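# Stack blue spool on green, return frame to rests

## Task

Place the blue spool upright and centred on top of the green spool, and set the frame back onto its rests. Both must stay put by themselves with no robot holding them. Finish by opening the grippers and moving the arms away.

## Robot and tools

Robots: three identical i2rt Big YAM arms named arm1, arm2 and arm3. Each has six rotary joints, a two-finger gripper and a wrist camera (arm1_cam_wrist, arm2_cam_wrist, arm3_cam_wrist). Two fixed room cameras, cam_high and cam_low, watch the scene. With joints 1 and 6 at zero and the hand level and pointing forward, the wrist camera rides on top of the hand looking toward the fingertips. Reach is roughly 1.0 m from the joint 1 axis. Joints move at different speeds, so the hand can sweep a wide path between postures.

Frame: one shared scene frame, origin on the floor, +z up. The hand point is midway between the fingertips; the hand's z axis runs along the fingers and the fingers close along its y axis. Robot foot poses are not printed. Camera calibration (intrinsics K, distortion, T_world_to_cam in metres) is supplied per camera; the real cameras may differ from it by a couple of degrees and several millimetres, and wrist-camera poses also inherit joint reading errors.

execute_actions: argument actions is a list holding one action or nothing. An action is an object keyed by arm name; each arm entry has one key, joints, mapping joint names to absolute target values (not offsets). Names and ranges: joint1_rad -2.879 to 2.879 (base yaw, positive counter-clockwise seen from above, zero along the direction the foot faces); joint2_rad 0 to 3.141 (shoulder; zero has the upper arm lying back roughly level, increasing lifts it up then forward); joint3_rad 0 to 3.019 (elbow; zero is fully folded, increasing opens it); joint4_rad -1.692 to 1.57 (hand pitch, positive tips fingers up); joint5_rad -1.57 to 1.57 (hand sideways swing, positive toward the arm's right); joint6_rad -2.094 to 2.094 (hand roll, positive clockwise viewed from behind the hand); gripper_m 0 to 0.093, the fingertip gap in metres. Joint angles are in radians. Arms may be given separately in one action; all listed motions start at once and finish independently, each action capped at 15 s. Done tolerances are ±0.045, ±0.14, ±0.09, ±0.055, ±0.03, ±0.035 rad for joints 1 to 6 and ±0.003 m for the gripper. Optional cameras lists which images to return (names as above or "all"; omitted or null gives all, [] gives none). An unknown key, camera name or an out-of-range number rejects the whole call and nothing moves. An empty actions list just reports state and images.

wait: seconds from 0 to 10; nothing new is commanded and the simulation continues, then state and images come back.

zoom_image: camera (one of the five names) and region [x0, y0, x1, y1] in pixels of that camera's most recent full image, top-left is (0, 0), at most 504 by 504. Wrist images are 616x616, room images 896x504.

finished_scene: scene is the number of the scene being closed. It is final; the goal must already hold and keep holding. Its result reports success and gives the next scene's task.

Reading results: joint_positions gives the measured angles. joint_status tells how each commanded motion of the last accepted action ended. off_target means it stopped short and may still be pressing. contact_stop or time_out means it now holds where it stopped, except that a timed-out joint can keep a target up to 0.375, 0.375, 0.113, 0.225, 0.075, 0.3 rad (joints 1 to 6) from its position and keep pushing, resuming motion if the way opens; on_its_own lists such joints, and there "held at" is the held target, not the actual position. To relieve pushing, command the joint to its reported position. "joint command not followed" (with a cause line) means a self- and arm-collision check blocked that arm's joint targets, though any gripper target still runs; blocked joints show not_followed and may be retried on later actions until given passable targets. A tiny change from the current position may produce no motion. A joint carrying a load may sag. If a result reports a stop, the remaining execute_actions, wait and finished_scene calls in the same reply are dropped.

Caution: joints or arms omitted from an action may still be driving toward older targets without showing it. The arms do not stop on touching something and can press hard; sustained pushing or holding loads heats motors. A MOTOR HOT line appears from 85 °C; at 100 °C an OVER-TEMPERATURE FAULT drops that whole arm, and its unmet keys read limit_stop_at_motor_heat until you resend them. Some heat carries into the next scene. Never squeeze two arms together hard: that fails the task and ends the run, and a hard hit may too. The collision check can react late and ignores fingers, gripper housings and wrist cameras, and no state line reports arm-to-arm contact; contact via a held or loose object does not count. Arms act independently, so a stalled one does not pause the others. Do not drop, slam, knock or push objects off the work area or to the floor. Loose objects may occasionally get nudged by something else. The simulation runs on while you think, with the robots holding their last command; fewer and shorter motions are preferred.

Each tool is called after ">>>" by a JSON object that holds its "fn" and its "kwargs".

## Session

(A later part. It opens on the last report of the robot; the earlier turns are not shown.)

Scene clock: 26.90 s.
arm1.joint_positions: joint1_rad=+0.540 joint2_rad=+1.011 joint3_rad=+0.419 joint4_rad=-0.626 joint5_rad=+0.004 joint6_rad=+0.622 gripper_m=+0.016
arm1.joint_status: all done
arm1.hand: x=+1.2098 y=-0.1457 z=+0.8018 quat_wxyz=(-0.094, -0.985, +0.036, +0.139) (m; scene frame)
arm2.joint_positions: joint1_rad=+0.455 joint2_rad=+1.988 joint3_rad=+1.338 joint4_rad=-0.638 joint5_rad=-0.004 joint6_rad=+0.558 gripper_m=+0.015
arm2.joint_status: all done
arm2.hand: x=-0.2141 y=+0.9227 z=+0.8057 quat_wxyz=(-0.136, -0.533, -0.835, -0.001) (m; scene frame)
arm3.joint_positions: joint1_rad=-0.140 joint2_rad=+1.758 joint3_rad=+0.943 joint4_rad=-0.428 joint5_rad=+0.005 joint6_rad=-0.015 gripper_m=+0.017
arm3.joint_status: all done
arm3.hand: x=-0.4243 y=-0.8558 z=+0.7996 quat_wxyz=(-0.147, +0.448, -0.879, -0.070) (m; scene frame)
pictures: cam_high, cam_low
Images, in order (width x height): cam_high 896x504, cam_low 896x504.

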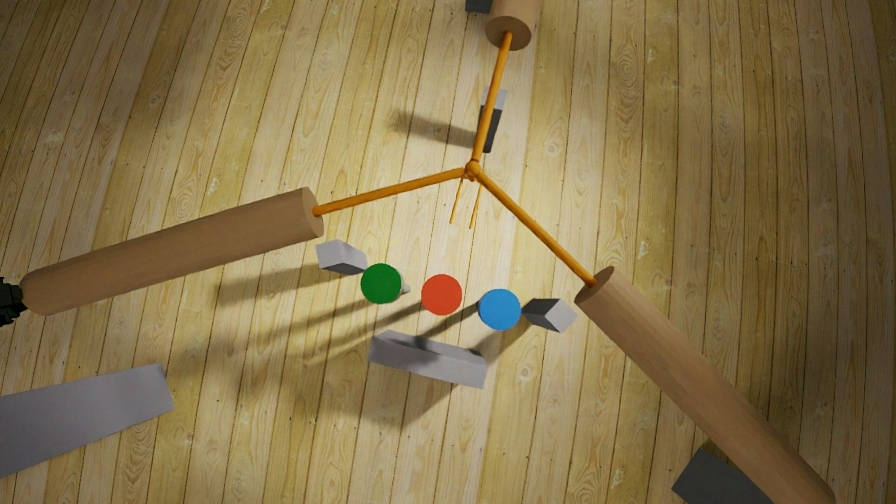

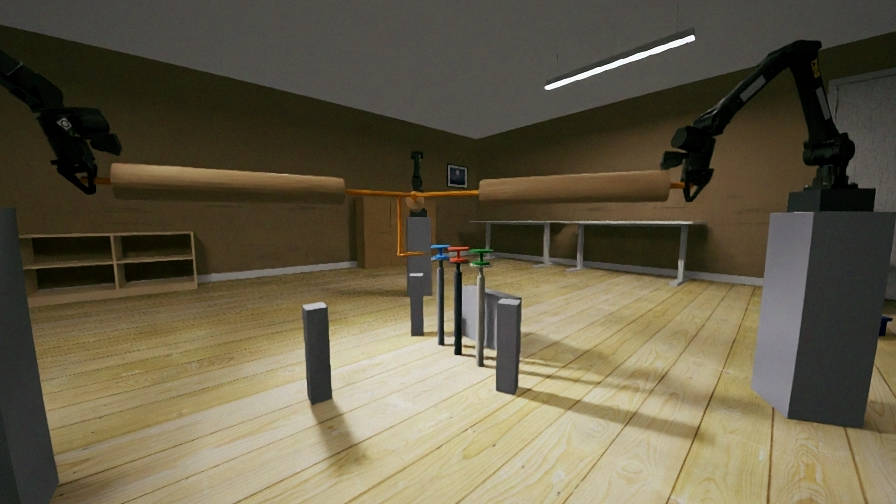

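>>> {"fn": "execute_actions", "kwargs": {"actions": [{"arm1":{"joints":{"joint1_rad":0.61,"joint6_rad":0.695,"joint2_rad":1.31,"joint3_rad":0.647,"joint4_rad":-0.59}},"arm2":{"joints":{"joint1_rad":0.304,"joint6_rad":0.395,"joint2_rad":1.96,"joint3_rad":1.31,"joint4_rad":-0.61}},"arm3":{"joints":{"joint1_rad":-0.12,"joint6_rad":0.01,"joint2_rad":1.6,"joint3_rad":0.666,"joint4_rad":-0.32}}}], "cameras": []}}

>>> {"fn": "execute_actions", "kwargs": {"actions": [{"arm1":{"joints":{"joint1_rad":0.657,"joint6_rad":0.74,"joint2_rad":1.56,"joint3_rad":0.89,"joint4_rad":-0.556}},"arm2":{"joints":{"joint1_rad":0.15,"joint6_rad":0.24,"joint2_rad":2.0,"joint3_rad":1.34,"joint4_rad":-0.59}},"arm3":{"joints":{"joint1_rad":-0.085,"joint6_rad":0.045,"joint2_rad":1.454,"joint3_rad":0.405,"joint4_rad":-0.2}}}], "cameras": ["cam_high","cam_low"]}}

>>> {"fn": "zoom_image", "kwargs": {"camera": "cam_low", "region": [380, 180, 510, 290]}}

>>> {"fn": "zoom_image", "kwargs": {"camera": "cam_high", "region": [440, 190, 600, 350]}}

Scene clock: 31.70 s.
arm1.joint_positions: joint1_rad=+0.597 joint2_rad=+1.320 joint3_rad=+0.628 joint4_rad=-0.576 joint5_rad=+0.009 joint6_rad=+0.676 gripper_m=+0.016
arm1.joint_status: all done
arm1.hand: x=+1.1520 y=-0.2042 z=+0.7927 quat_wxyz=(-0.084, -0.989, +0.035, +0.115) (m; scene frame)
arm2.joint_positions: joint1_rad=+0.293 joint2_rad=+1.988 joint3_rad=+1.303 joint4_rad=-0.609 joint5_rad=-0.009 joint6_rad=+0.389 gripper_m=+0.015
arm2.joint_status: all done
arm2.hand: x=-0.2817 y=+0.8516 z=+0.7947 quat_wxyz=(-0.131, -0.530, -0.838, +0.019) (m; scene frame)
arm3.joint_positions: joint1_rad=-0.136 joint2_rad=+1.622 joint3_rad=+0.683 joint4_rad=-0.315 joint5_rad=+0.001 joint6_rad=-0.019 gripper_m=+0.017
arm3.joint_status: all done
arm3.hand: x=-0.4796 y=-0.9260 z=+0.7837 quat_wxyz=(-0.141, +0.452, -0.878, -0.069) (m; scene frame)
pictures: none
No camera images: the call's "cameras" was empty. Leave "cameras" out to get every camera's image.

Scene clock: 32.77 s.
arm1.joint_positions: joint1_rad=+0.637 joint2_rad=+1.577 joint3_rad=+0.861 joint4_rad=-0.548 joint5_rad=+0.014 joint6_rad=+0.718 gripper_m=+0.016
arm1.joint_status: all done
arm1.hand: x=+1.0853 y=-0.2718 z=+0.7794 quat_wxyz=(-0.089, -0.989, +0.037, +0.115) (m; scene frame)
arm2.joint_positions: joint1_rad=+0.129 joint2_rad=+2.009 joint3_rad=+1.306 joint4_rad=-0.581 joint5_rad=-0.014 joint6_rad=+0.231 gripper_m=+0.015
arm2.joint_status: all done
arm2.hand: x=-0.3499 y=+0.7818 z=+0.7859 quat_wxyz=(-0.132, -0.531, -0.836, +0.040) (m; scene frame)
arm3.joint_positions: joint1_rad=-0.094 joint2_rad=+1.468 joint3_rad=+0.417 joint4_rad=-0.200 joint5_rad=-0.001 joint6_rad=+0.019 gripper_m=+0.017
arm3.joint_status: all done
arm3.hand: x=-0.5465 y=-0.9931 z=+0.7697 quat_wxyz=(-0.139, +0.454, -0.877, -0.076) (m; scene frame)
pictures: cam_high, cam_low
Images, in order (width x height): cam_high 896x504, cam_low 896x504.

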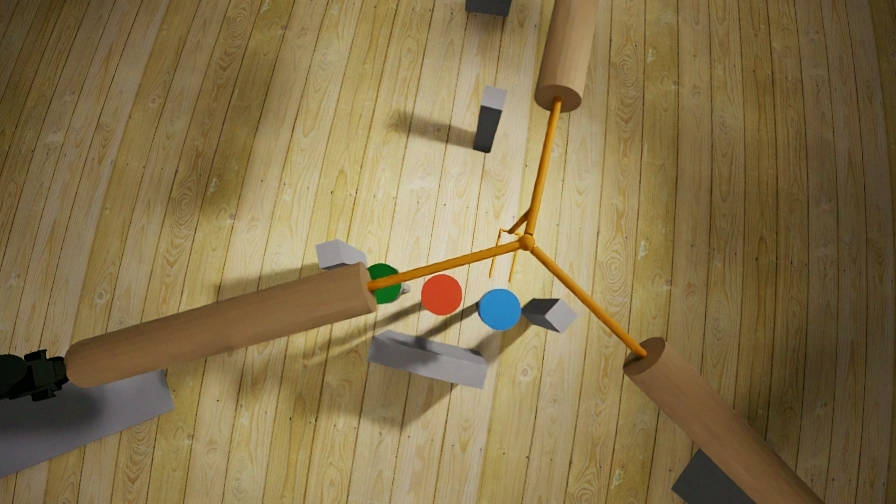

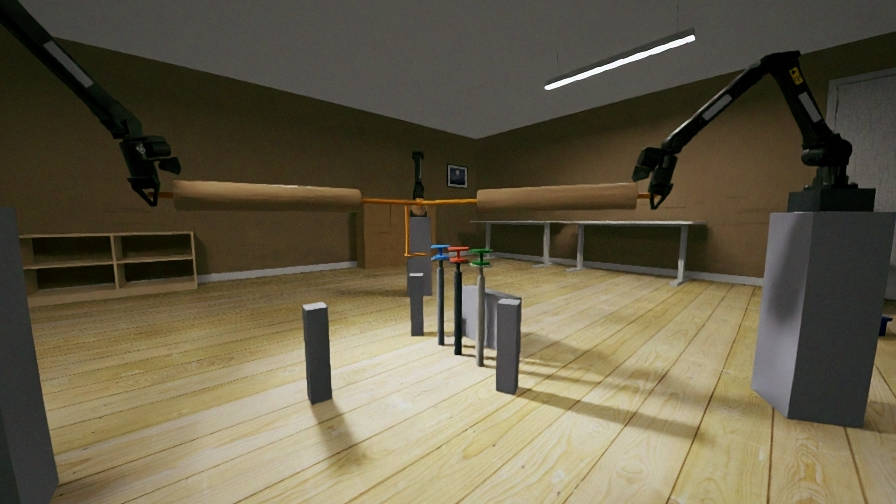

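Region (380, 180, 510, 290) of cam_low's 896x504 image, scaled by 3.877, with more detail than that image has; it fills the top 426 rows of this view, and the rest is white.

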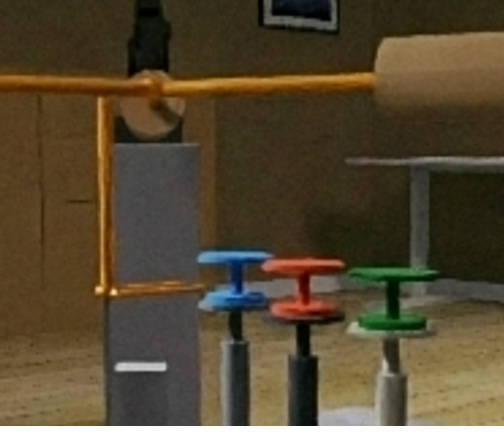

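Region (440, 190, 600, 350) of cam_high's 896x504 image, scaled by 3.150, with more detail than that image has.

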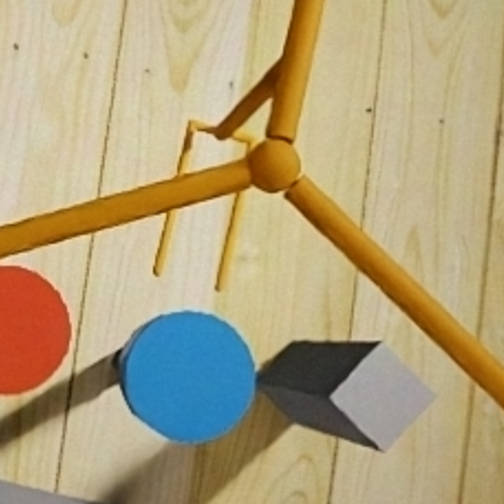

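>>> {"fn": "execute_actions", "kwargs": {"actions": [], "cameras": ["cam_high","cam_low"]}}

Scene clock: 35.73 s.
arm1.joint_positions: joint1_rad=+0.637 joint2_rad=+1.577 joint3_rad=+0.861 joint4_rad=-0.548 joint5_rad=+0.014 joint6_rad=+0.718 gripper_m=+0.016
arm1.joint_status: all done
arm1.hand: x=+1.0853 y=-0.2718 z=+0.7794 quat_wxyz=(-0.089, -0.989, +0.037, +0.115) (m; scene frame)
arm2.joint_positions: joint1_rad=+0.129 joint2_rad=+2.009 joint3_rad=+1.306 joint4_rad=-0.581 joint5_rad=-0.014 joint6_rad=+0.231 gripper_m=+0.015
arm2.joint_status: all done
arm2.hand: x=-0.3499 y=+0.7818 z=+0.7859 quat_wxyz=(-0.132, -0.531, -0.836, +0.040) (m; scene frame)
arm3.joint_positions: joint1_rad=-0.094 joint2_rad=+1.468 joint3_rad=+0.417 joint4_rad=-0.200 joint5_rad=-0.001 joint6_rad=+0.019 gripper_m=+0.017
arm3.joint_status: all done
arm3.hand: x=-0.5465 y=-0.9931 z=+0.7697 quat_wxyz=(-0.139, +0.454, -0.877, -0.076) (m; scene frame)
pictures: cam_high, cam_low
Images, in order (width x height): cam_high 896x504, cam_low 896x504.

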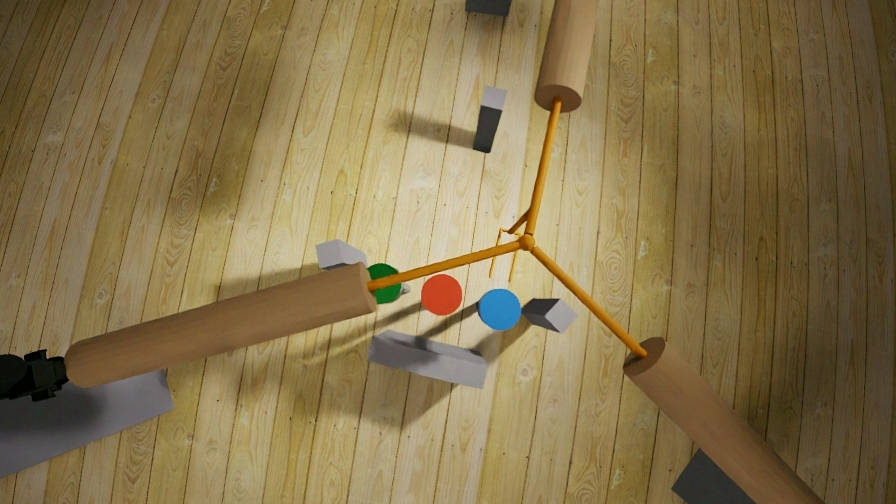

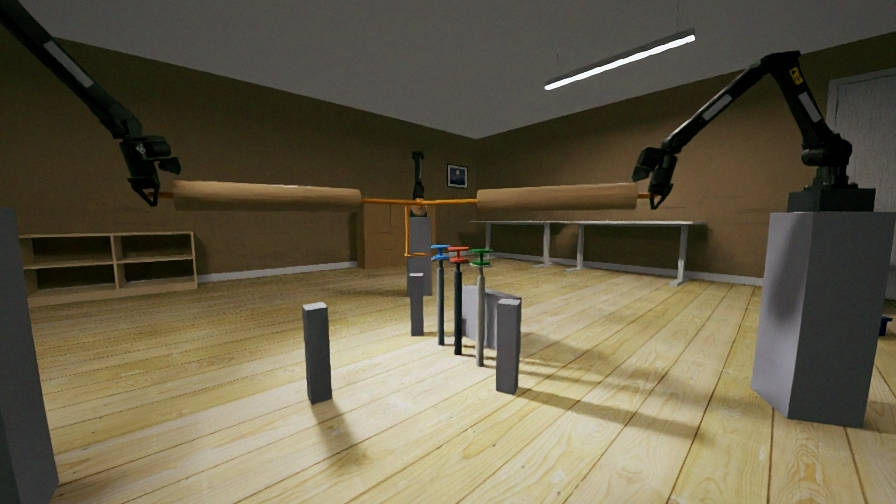

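>>> {"fn": "execute_actions", "kwargs": {"actions": [{"arm1":{"joints":{"joint1_rad":0.55,"joint6_rad":0.63,"joint2_rad":1.70,"joint3_rad":1.03,"joint4_rad":-0.59}},"arm2":{"joints":{"joint1_rad":0.035,"joint6_rad":0.135,"joint2_rad":1.92,"joint3_rad":1.16,"joint4_rad":-0.52}},"arm3":{"joints":{"joint1_rad":0.11,"joint6_rad":0.23,"joint2_rad":1.42,"joint3_rad":0.36,"joint4_rad":-0.195}}}], "cameras": ["cam_high"]}}

>>> {"fn": "zoom_image", "kwargs": {"camera": "cam_high", "region": [440,190,600,350]}}

Scene clock: 39.40 s.
arm1.joint_positions: joint1_rad=+0.529 joint2_rad=+1.721 joint3_rad=+0.995 joint4_rad=-0.573 joint5_rad=+0.005 joint6_rad=+0.617 gripper_m=+0.016
arm1.joint_status: all done
arm1.hand: x=+1.0225 y=-0.2540 z=+0.7590 quat_wxyz=(-0.070, -0.991, +0.040, +0.107) (m; scene frame)
arm2.joint_positions: joint1_rad=+0.034 joint2_rad=+1.957 joint3_rad=+1.161 joint4_rad=-0.516 joint5_rad=-0.024 joint6_rad=+0.128 gripper_m=+0.015
arm2.joint_status: all done
arm2.hand: x=-0.4208 y=+0.7892 z=+0.7695 quat_wxyz=(-0.117, -0.528, -0.840, +0.043) (m; scene frame)
arm3.joint_positions: joint1_rad=+0.098 joint2_rad=+1.440 joint3_rad=+0.366 joint4_rad=-0.192 joint5_rad=+0.017 joint6_rad=+0.205 gripper_m=+0.017
arm3.joint_status: all done
arm3.hand: x=-0.6057 y=-0.9855 z=+0.7650 quat_wxyz=(-0.122, +0.456, -0.877, -0.089) (m; scene frame)
pictures: cam_high
Images, in order (width x height): cam_high 896x504.

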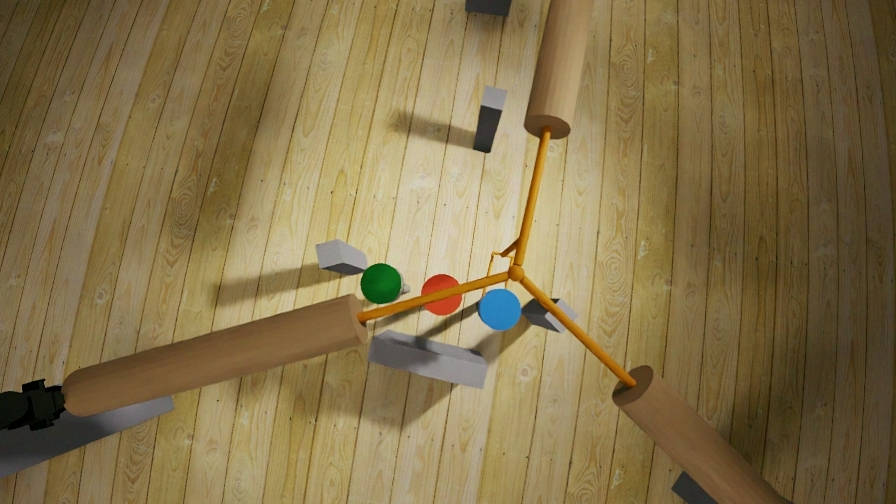

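Region (440, 190, 600, 350) of cam_high's 896x504 image, scaled by 3.150, with more detail than that image has.

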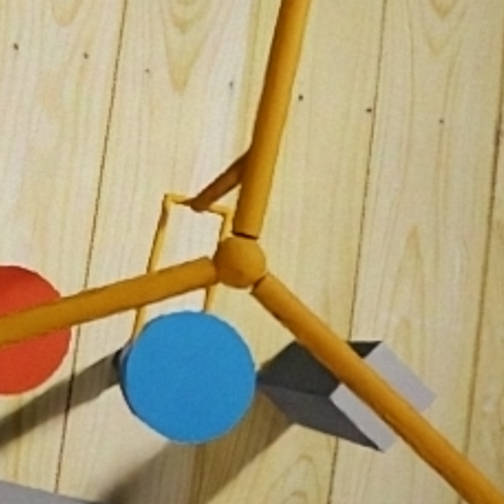

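>>> {"fn": "execute_actions", "kwargs": {"actions": [{"arm1":{"joints":{"joint1_rad":0.575,"joint6_rad":0.65,"joint2_rad":1.65,"joint3_rad":1.07,"joint4_rad":-0.6}},"arm2":{"joints":{"joint1_rad":0.0,"joint6_rad":0.1,"joint2_rad":1.92,"joint3_rad":1.23,"joint4_rad":-0.55}},"arm3":{"joints":{"joint1_rad":0.055,"joint6_rad":0.18,"joint2_rad":1.36,"joint3_rad":0.31,"joint4_rad":-0.19}}}], "cameras": ["cam_high","cam_low"]}}

>>> {"fn": "zoom_image", "kwargs": {"camera": "cam_high", "region": [440,190,600,350]}}

>>> {"fn": "zoom_image", "kwargs": {"camera": "cam_low", "region": [380,190,520,290]}}

Scene clock: 42.17 s.
arm1.joint_positions: joint1_rad=+0.560 joint2_rad=+1.691 joint3_rad=+1.016 joint4_rad=-0.584 joint5_rad=+0.007 joint6_rad=+0.633 gripper_m=+0.016
arm1.joint_status: all done
arm1.hand: x=+1.0213 y=-0.2730 z=+0.7800 quat_wxyz=(-0.083, -0.989, +0.032, +0.122) (m; scene frame)
arm2.joint_positions: joint1_rad=+0.013 joint2_rad=+1.957 joint3_rad=+1.201 joint4_rad=-0.529 joint5_rad=-0.023 joint6_rad=+0.103 gripper_m=+0.015
arm2.joint_status: all done
arm2.hand: x=-0.4221 y=+0.7683 z=+0.7819 quat_wxyz=(-0.127, -0.526, -0.839, +0.052) (m; scene frame)
arm3.joint_positions: joint1_rad=+0.066 joint2_rad=+1.380 joint3_rad=+0.315 joint4_rad=-0.192 joint5_rad=+0.015 joint6_rad=+0.175 gripper_m=+0.017
arm3.joint_status: all done
arm3.hand: x=-0.6049 y=-1.0055 z=+0.7677 quat_wxyz=(-0.128, +0.455, -0.877, -0.089) (m; scene frame)
pictures: cam_high, cam_low
Images, in order (width x height): cam_high 896x504, cam_low 896x504.

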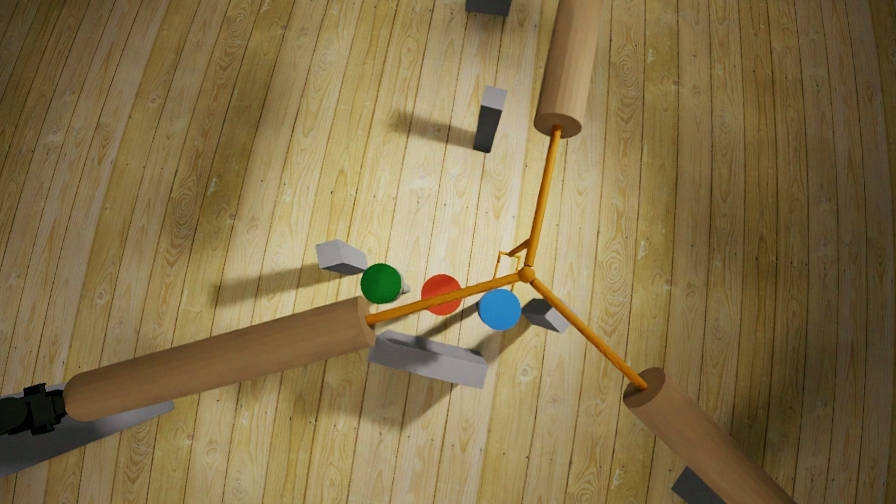

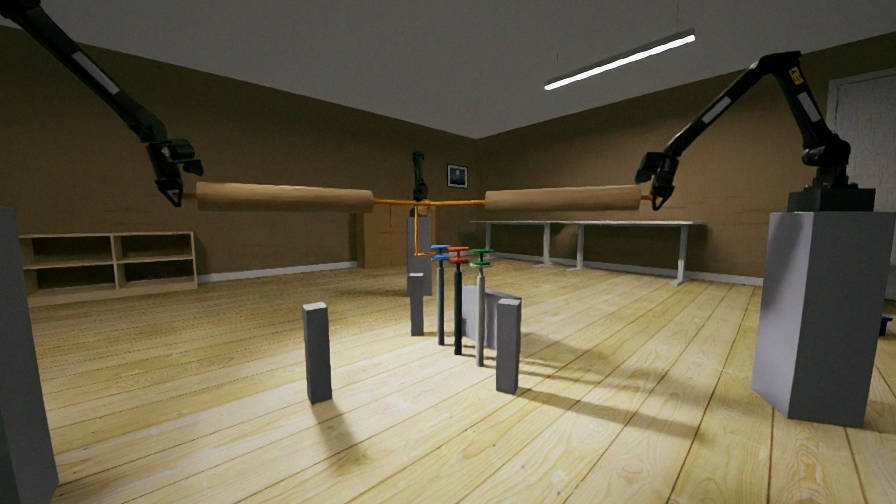

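Region (440, 190, 600, 350) of cam_high's 896x504 image, scaled by 3.150, with more detail than that image has.

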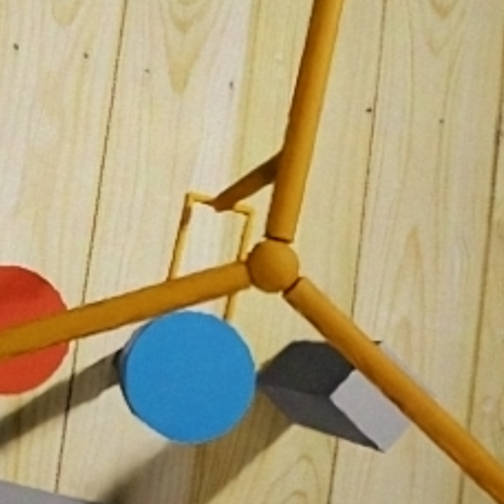

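Region (380, 190, 520, 290) of cam_low's 896x504 image, scaled by 3.600, with more detail than that image has; it fills the top 360 rows of this view, and the rest is white.

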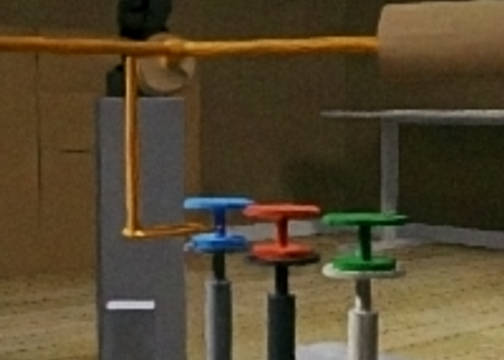

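>>> {"fn": "execute_actions", "kwargs": {"actions": [{"arm1":{"joints":{"joint1_rad":0.46,"joint6_rad":0.535,"joint2_rad":1.80,"joint3_rad":1.27,"joint4_rad":-0.68}},"arm2":{"joints":{"joint1_rad":-0.112,"joint6_rad":-0.01,"joint2_rad":1.82,"joint3_rad":1.06,"joint4_rad":-0.49}},"arm3":{"joints":{"joint1_rad":0.352,"joint6_rad":0.46,"joint2_rad":1.28,"joint3_rad":0.285,"joint4_rad":-0.23}}}], "cameras": ["cam_high","cam_low"]}}

>>> {"fn": "zoom_image", "kwargs": {"camera": "cam_high", "region": [440,190,600,350]}}

>>> {"fn": "zoom_image", "kwargs": {"camera": "cam_low", "region": [380,190,520,290]}}

Scene clock: 45.17 s.
arm1.joint_positions: joint1_rad=+0.453 joint2_rad=+1.830 joint3_rad=+1.213 joint4_rad=-0.668 joint5_rad=-0.004 joint6_rad=+0.527 gripper_m=+0.016
arm1.joint_status: all done
arm1.hand: x=+0.9440 y=-0.2529 z=+0.7758 quat_wxyz=(-0.067, -0.990, +0.032, +0.116) (m; scene frame)
arm2.joint_positions: joint1_rad=-0.118 joint2_rad=+1.843 joint3_rad=+1.053 joint4_rad=-0.494 joint5_rad=-0.022 joint6_rad=-0.021 gripper_m=+0.015
arm2.joint_status: all done
arm2.hand: x=-0.5077 y=+0.7756 z=+0.7951 quat_wxyz=(-0.120, -0.529, -0.837, +0.070) (m; scene frame)
arm3.joint_positions: joint1_rad=+0.334 joint2_rad=+1.303 joint3_rad=+0.279 joint4_rad=-0.222 joint5_rad=+0.019 joint6_rad=+0.427 gripper_m=+0.017
arm3.joint_status: all done
arm3.hand: x=-0.6772 y=-0.9959 z=+0.7751 quat_wxyz=(-0.106, +0.461, -0.873, -0.122) (m; scene frame)
pictures: cam_high, cam_low
Images, in order (width x height): cam_high 896x504, cam_low 896x504.

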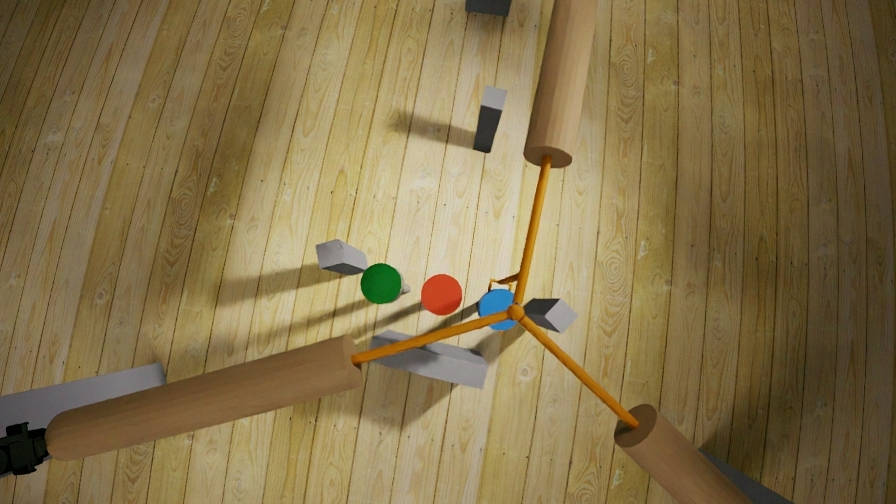

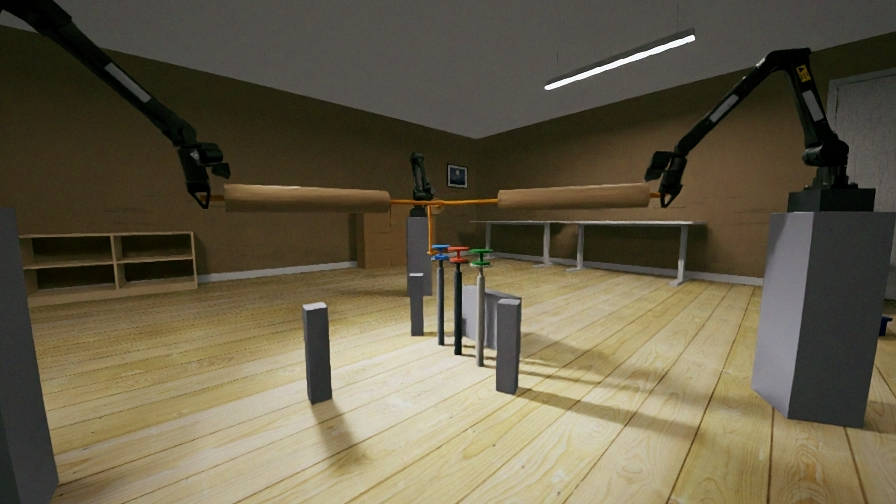

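Region (440, 190, 600, 350) of cam_high's 896x504 image, scaled by 3.150, with more detail than that image has.

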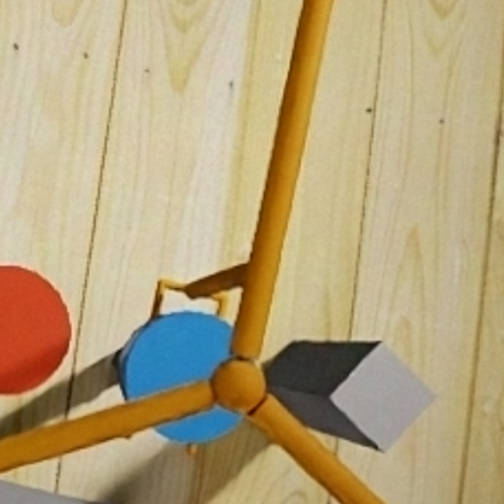

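Region (380, 190, 520, 290) of cam_low's 896x504 image, scaled by 3.600, with more detail than that image has; it fills the top 360 rows of this view, and the rest is white.

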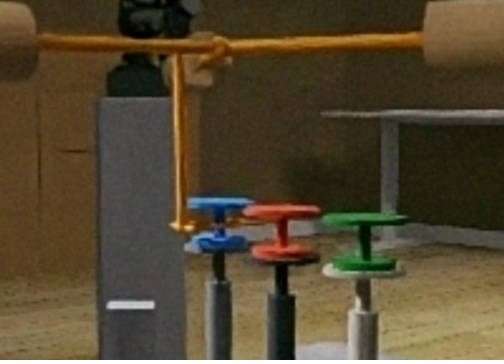

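>>> {"fn": "execute_actions", "kwargs": {"actions": [{"arm1":{"joints":{"joint2_rad":1.68,"joint3_rad":1.33,"joint4_rad":-0.84}},"arm2":{"joints":{"joint2_rad":1.71,"joint3_rad":1.13,"joint4_rad":-0.64}},"arm3":{"joints":{"joint2_rad":0.97,"joint3_rad":0.39,"joint4_rad":-0.62}}}], "cameras": []}}

>>> {"fn": "execute_actions", "kwargs": {"actions": [{"arm1":{"joints":{"joint2_rad":1.61,"joint3_rad":1.44,"joint4_rad":-1.01}},"arm2":{"joints":{"joint2_rad":1.6,"joint3_rad":1.21,"joint4_rad":-0.83}},"arm3":{"joints":{"joint2_rad":0.8,"joint3_rad":0.52,"joint4_rad":-0.92}}}], "cameras": ["cam_high","cam_low"]}}

>>> {"fn": "zoom_image", "kwargs": {"camera": "cam_low", "region": [380,170,520,270]}}

Scene clock: 48.30 s.
arm1.joint_positions: joint1_rad=+0.457 joint2_rad=+1.707 joint3_rad=+1.272 joint4_rad=-0.820 joint5_rad=-0.004 joint6_rad=+0.527 gripper_m=+0.016
arm1.joint_status: all done
arm1.hand: x=+0.9456 y=-0.2541 z=+0.8554 quat_wxyz=(-0.075, -0.988, +0.030, +0.129) (m; scene frame)
arm2.joint_positions: joint1_rad=-0.112 joint2_rad=+1.729 joint3_rad=+1.085 joint4_rad=-0.629 joint5_rad=-0.017 joint6_rad=-0.021 gripper_m=+0.015
arm2.joint_status: all done
arm2.hand: x=-0.5053 y=+0.7774 z=+0.8545 quat_wxyz=(-0.124, -0.526, -0.838, +0.074) (m; scene frame)
arm3.joint_positions: joint1_rad=+0.335 joint2_rad=+0.984 joint3_rad=+0.364 joint4_rad=-0.583 joint5_rad=+0.023 joint6_rad=+0.431 gripper_m=+0.017
arm3.joint_status: all done
arm3.hand: x=-0.6762 y=-0.9922 z=+0.8528 quat_wxyz=(-0.119, +0.458, -0.870, -0.138) (m; scene frame)
pictures: none
No camera images: the call's "cameras" was empty. Leave "cameras" out to get every camera's image.

Scene clock: 49.27 s.
arm1.joint_positions: joint1_rad=+0.463 joint2_rad=+1.650 joint3_rad=+1.380 joint4_rad=-0.983 joint5_rad=-0.006 joint6_rad=+0.527 gripper_m=+0.016
arm1.joint_status: all done
arm1.hand: x=+0.9452 y=-0.2583 z=+0.9207 quat_wxyz=(-0.077, -0.988, +0.026, +0.129) (m; scene frame)
arm2.joint_positions: joint1_rad=-0.117 joint2_rad=+1.618 joint3_rad=+1.170 joint4_rad=-0.810 joint5_rad=-0.010 joint6_rad=-0.021 gripper_m=+0.015
arm2.joint_status: all done
arm2.hand: x=-0.5078 y=+0.7739 z=+0.9315 quat_wxyz=(-0.128, -0.528, -0.835, +0.082) (m; scene frame)
arm3.joint_positions: joint1_rad=+0.335 joint2_rad=+0.816 joint3_rad=+0.490 joint4_rad=-0.866 joint5_rad=+0.023 joint6_rad=+0.432 gripper_m=+0.017
arm3.joint_status: all done
arm3.hand: x=-0.6765 y=-0.9954 z=+0.9231 quat_wxyz=(-0.123, +0.457, -0.869, -0.143) (m; scene frame)
pictures: cam_high, cam_low
Images, in order (width x height): cam_high 896x504, cam_low 896x504.

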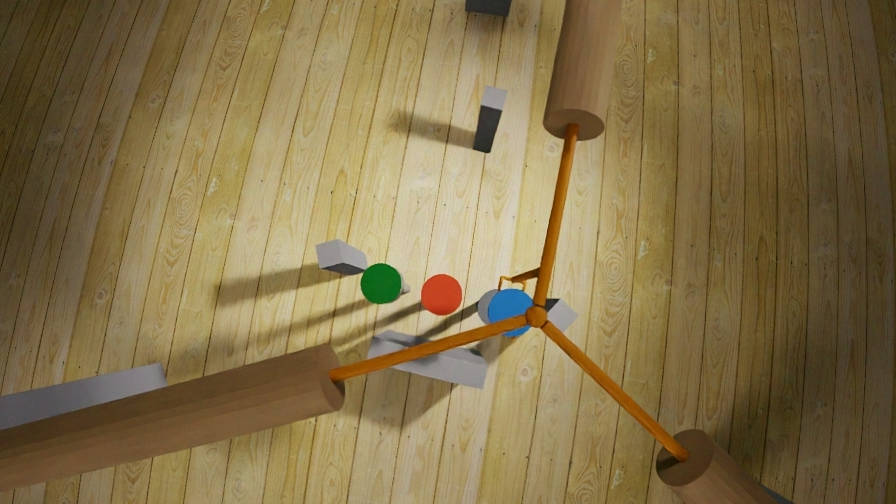

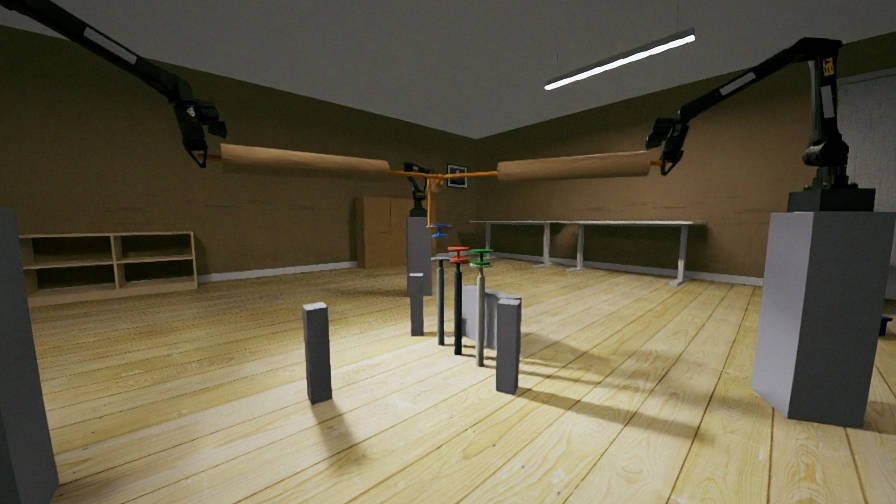

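Region (380, 170, 520, 270) of cam_low's 896x504 image, scaled by 3.600, with more detail than that image has; it fills the top 360 rows of this view, and the rest is white.

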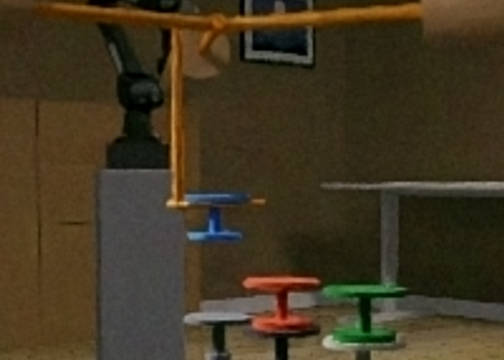

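>>> {"fn": "execute_actions", "kwargs": {"actions": [{"arm1":{"joints":{"joint1_rad":0.275,"joint6_rad":0.345,"joint2_rad":1.50,"joint3_rad":1.26,"joint4_rad":-0.98}},"arm2":{"joints":{"joint1_rad":0.01,"joint6_rad":0.11,"joint2_rad":1.36,"joint3_rad":0.9,"joint4_rad":-0.79}},"arm3":{"joints":{"joint1_rad":0.375,"joint6_rad":0.47,"joint2_rad":1.2,"joint3_rad":0.77,"joint4_rad":-0.775}}}], "cameras": []}}

>>> {"fn": "execute_actions", "kwargs": {"actions": [{"arm1":{"joints":{"joint1_rad":0.07,"joint6_rad":0.14,"joint2_rad":1.44,"joint3_rad":1.19,"joint4_rad":-0.97}},"arm2":{"joints":{"joint1_rad":0.18,"joint6_rad":0.28,"joint2_rad":1.13,"joint3_rad":0.7,"joint4_rad":-0.83}},"arm3":{"joints":{"joint1_rad":0.395,"joint6_rad":0.49,"joint2_rad":1.48,"joint3_rad":1.05,"joint4_rad":-0.765}}}], "cameras": []}}

>>> {"fn": "execute_actions", "kwargs": {"actions": [{"arm1":{"joints":{"joint1_rad":-0.145,"joint6_rad":-0.075,"joint2_rad":1.43,"joint3_rad":1.18,"joint4_rad":-0.97}},"arm2":{"joints":{"joint1_rad":0.44,"joint6_rad":0.54,"joint2_rad":0.9,"joint3_rad":0.56,"joint4_rad":-0.9}},"arm3":{"joints":{"joint1_rad":0.41,"joint6_rad":0.505,"joint2_rad":1.74,"joint3_rad":1.41,"joint4_rad":-0.865}}}], "cameras": ["cam_high","cam_low"]}}

>>> {"fn": "zoom_image", "kwargs": {"camera": "cam_high", "region": [300,200,460,360]}}

>>> {"fn": "zoom_image", "kwargs": {"camera": "cam_low", "region": [420,190,560,290]}}

Scene clock: 54.50 s.
arm1.joint_positions: joint1_rad=+0.264 joint2_rad=+1.534 joint3_rad=+1.250 joint4_rad=-0.979 joint5_rad=-0.015 joint6_rad=+0.344 gripper_m=+0.016
arm1.joint_status: all done
arm1.hand: x=+0.9503 y=-0.1427 z=+0.9244 quat_wxyz=(-0.052, -0.989, +0.034, +0.136) (m; scene frame)
arm2.joint_positions: joint1_rad=-0.003 joint2_rad=+1.373 joint3_rad=+0.903 joint4_rad=-0.784 joint5_rad=-0.010 joint6_rad=+0.084 gripper_m=+0.015
arm2.joint_status: all done
arm2.hand: x=-0.5037 y=+0.8845 z=+0.9344 quat_wxyz=(-0.137, -0.524, -0.838, +0.067) (m; scene frame)
arm3.joint_positions: joint1_rad=+0.358 joint2_rad=+1.213 joint3_rad=+0.739 joint4_rad=-0.768 joint5_rad=+0.011 joint6_rad=+0.450 gripper_m=+0.017
arm3.joint_status: all done
arm3.hand: x=-0.6692 y=-0.8878 z=+0.9224 quat_wxyz=(-0.100, +0.462, -0.872, -0.128) (m; scene frame)
pictures: none
No camera images: the call's "cameras" was empty. Leave "cameras" out to get every camera's image.

Scene clock: 55.57 s.
arm1.joint_positions: joint1_rad=+0.054 joint2_rad=+1.488 joint3_rad=+1.183 joint4_rad=-0.962 joint5_rad=-0.015 joint6_rad=+0.145 gripper_m=+0.016
arm1.joint_status: all done
arm1.hand: x=+0.9523 y=-0.0344 z=+0.9191 quat_wxyz=(-0.021, -0.989, +0.039, +0.142) (m; scene frame)
arm2.joint_positions: joint1_rad=+0.166 joint2_rad=+1.144 joint3_rad=+0.696 joint4_rad=-0.816 joint5_rad=+0.000 joint6_rad=+0.249 gripper_m=+0.015
arm2.joint_status: all done
arm2.hand: x=-0.5011 y=+0.9916 z=+0.9298 quat_wxyz=(-0.141, -0.524, -0.839, +0.046) (m; scene frame)
arm3.joint_positions: joint1_rad=+0.382 joint2_rad=+1.492 joint3_rad=+1.002 joint4_rad=-0.755 joint5_rad=+0.010 joint6_rad=+0.471 gripper_m=+0.017
arm3.joint_status: all done
arm3.hand: x=-0.6657 y=-0.7838 z=+0.9211 quat_wxyz=(-0.096, +0.463, -0.871, -0.130) (m; scene frame)
pictures: none
No camera images: the call's "cameras" was empty. Leave "cameras" out to get every camera's image.

Scene clock: 56.63 s.
arm1.joint_positions: joint1_rad=-0.159 joint2_rad=+1.483 joint3_rad=+1.183 joint4_rad=-0.961 joint5_rad=-0.015 joint6_rad=-0.061 gripper_m=+0.016
arm1.joint_status: all done
arm1.hand: x=+0.9563 y=+0.0709 z=+0.9217 quat_wxyz=(+0.011, -0.988, +0.042, +0.147) (m; scene frame)
arm2.joint_positions: joint1_rad=+0.433 joint2_rad=+0.916 joint3_rad=+0.551 joint4_rad=-0.894 joint5_rad=+0.010 joint6_rad=+0.507 gripper_m=+0.015
arm2.joint_status: all done
arm2.hand: x=-0.4967 y=+1.0968 z=+0.9289 quat_wxyz=(-0.150, -0.520, -0.841, +0.012) (m; scene frame)
arm3.joint_positions: joint1_rad=+0.395 joint2_rad=+1.755 joint3_rad=+1.325 joint4_rad=-0.852 joint5_rad=+0.010 joint6_rad=+0.484 gripper_m=+0.017
arm3.joint_status: all done
arm3.hand: x=-0.6614 y=-0.6840 z=+0.9159 quat_wxyz=(-0.084, +0.465, -0.874, -0.116) (m; scene frame)
pictures: cam_high, cam_low
Images, in order (width x height): cam_high 896x504, cam_low 896x504.

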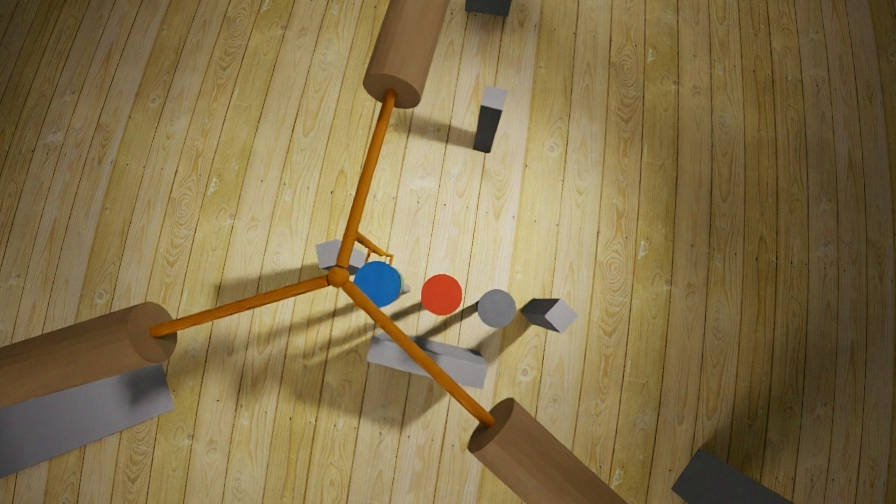

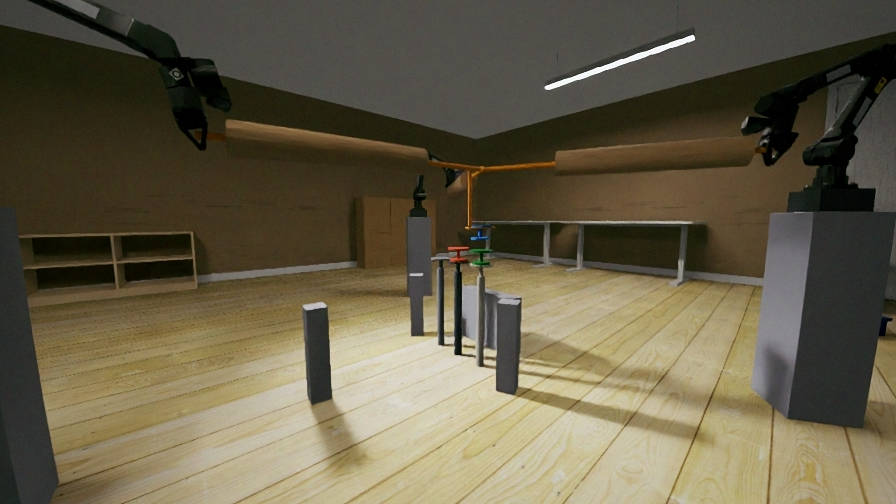

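Region (300, 200, 460, 360) of cam_high's 896x504 image, scaled by 3.150, with more detail than that image has.

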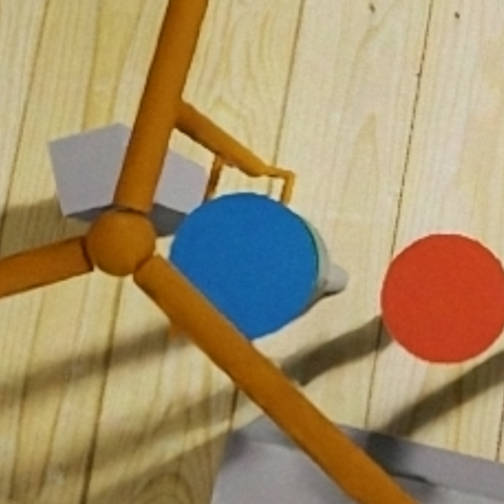

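Region (420, 190, 560, 290) of cam_low's 896x504 image, scaled by 3.600, with more detail than that image has; it fills the top 360 rows of this view, and the rest is white.

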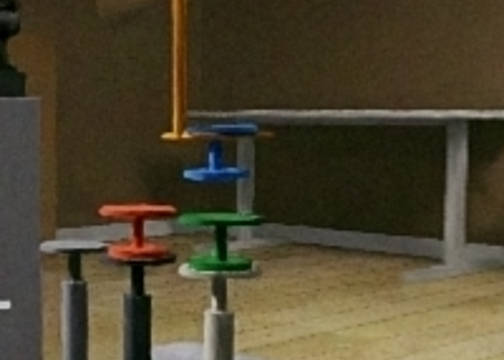

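>>> {"fn": "execute_actions", "kwargs": {"actions": [{"arm1":{"joints":{"joint1_rad":-0.19,"joint6_rad":-0.1,"joint2_rad":1.49,"joint3_rad":1.1,"joint4_rad":-0.875}},"arm2":{"joints":{"joint1_rad":0.485,"joint6_rad":0.57,"joint2_rad":0.99,"joint3_rad":0.47,"joint4_rad":-0.745}},"arm3":{"joints":{"joint1_rad":0.39,"joint2_rad":1.815,"joint3_rad":1.37,"joint4_rad":-0.8}}}], "cameras": ["cam_high","cam_low"]}}

>>> {"fn": "zoom_image", "kwargs": {"camera": "cam_high", "region": [300,200,460,360]}}

>>> {"fn": "zoom_image", "kwargs": {"camera": "cam_low", "region": [420,190,560,290]}}

Scene clock: 60.60 s.
arm1.joint_positions: joint1_rad=-0.187 joint2_rad=+1.516 joint3_rad=+1.111 joint4_rad=-0.863 joint5_rad=-0.017 joint6_rad=-0.092 gripper_m=+0.016
arm1.joint_status: all done
arm1.hand: x=+0.9622 y=+0.0841 z=+0.8819 quat_wxyz=(+0.014, -0.989, +0.041, +0.142) (m; scene frame)
arm2.joint_positions: joint1_rad=+0.470 joint2_rad=+1.006 joint3_rad=+0.472 joint4_rad=-0.745 joint5_rad=+0.012 joint6_rad=+0.540 gripper_m=+0.015
arm2.joint_status: all done
arm2.hand: x=-0.4927 y=+1.1058 z=+0.8840 quat_wxyz=(-0.140, -0.520, -0.843, +0.007) (m; scene frame)
arm3.joint_positions: joint1_rad=+0.384 joint2_rad=+1.828 joint3_rad=+1.325 joint4_rad=-0.802 joint5_rad=+0.011 joint6_rad=+0.484 gripper_m=+0.017
arm3.joint_status: all done
arm3.hand: x=-0.6538 y=-0.6770 z=+0.8782 quat_wxyz=(-0.079, +0.461, -0.878, -0.106) (m; scene frame)
pictures: cam_high, cam_low
Images, in order (width x height): cam_high 896x504, cam_low 896x504.

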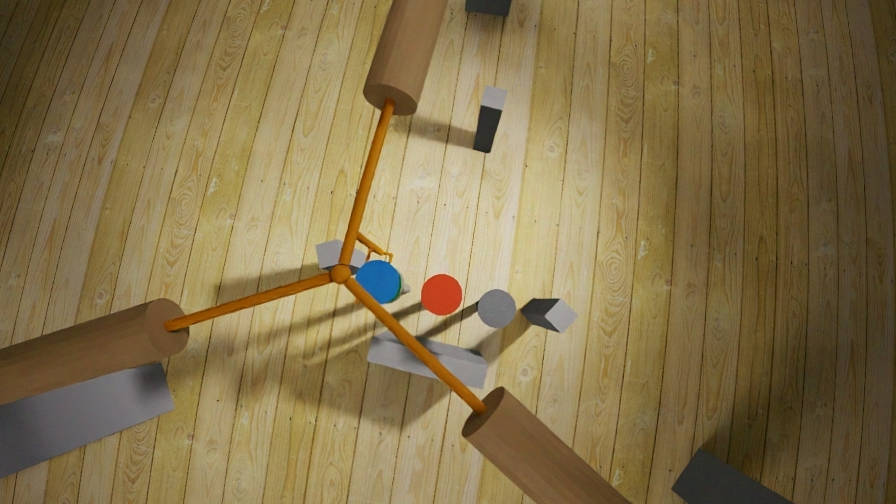

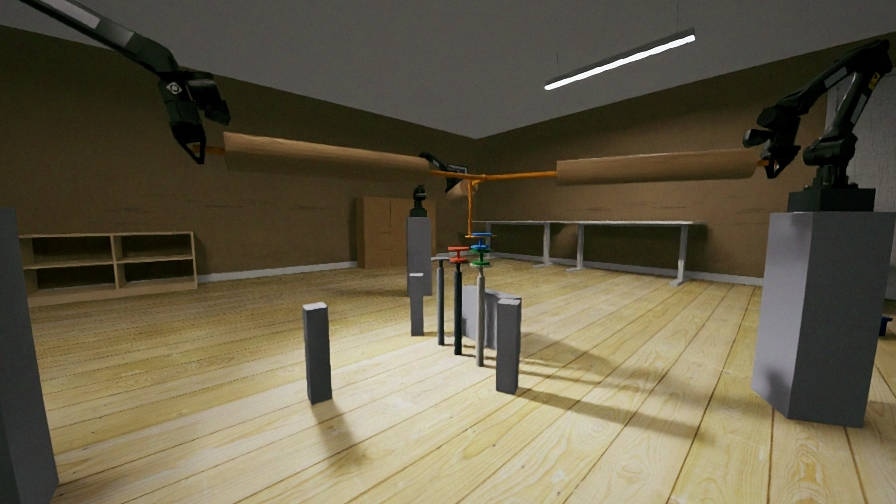

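Region (300, 200, 460, 360) of cam_high's 896x504 image, scaled by 3.150, with more detail than that image has.

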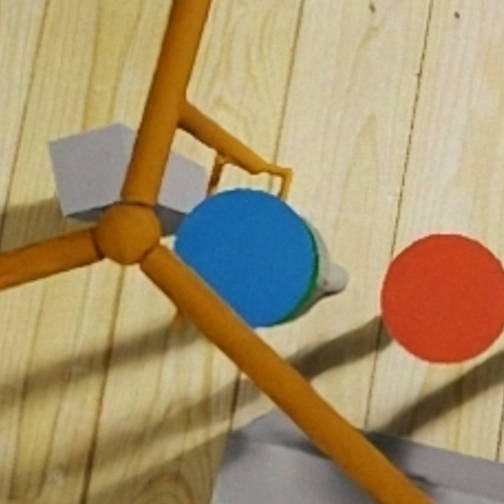

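Region (420, 190, 560, 290) of cam_low's 896x504 image, scaled by 3.600, with more detail than that image has; it fills the top 360 rows of this view, and the rest is white.

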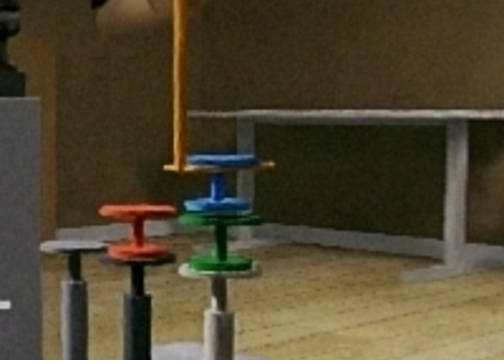

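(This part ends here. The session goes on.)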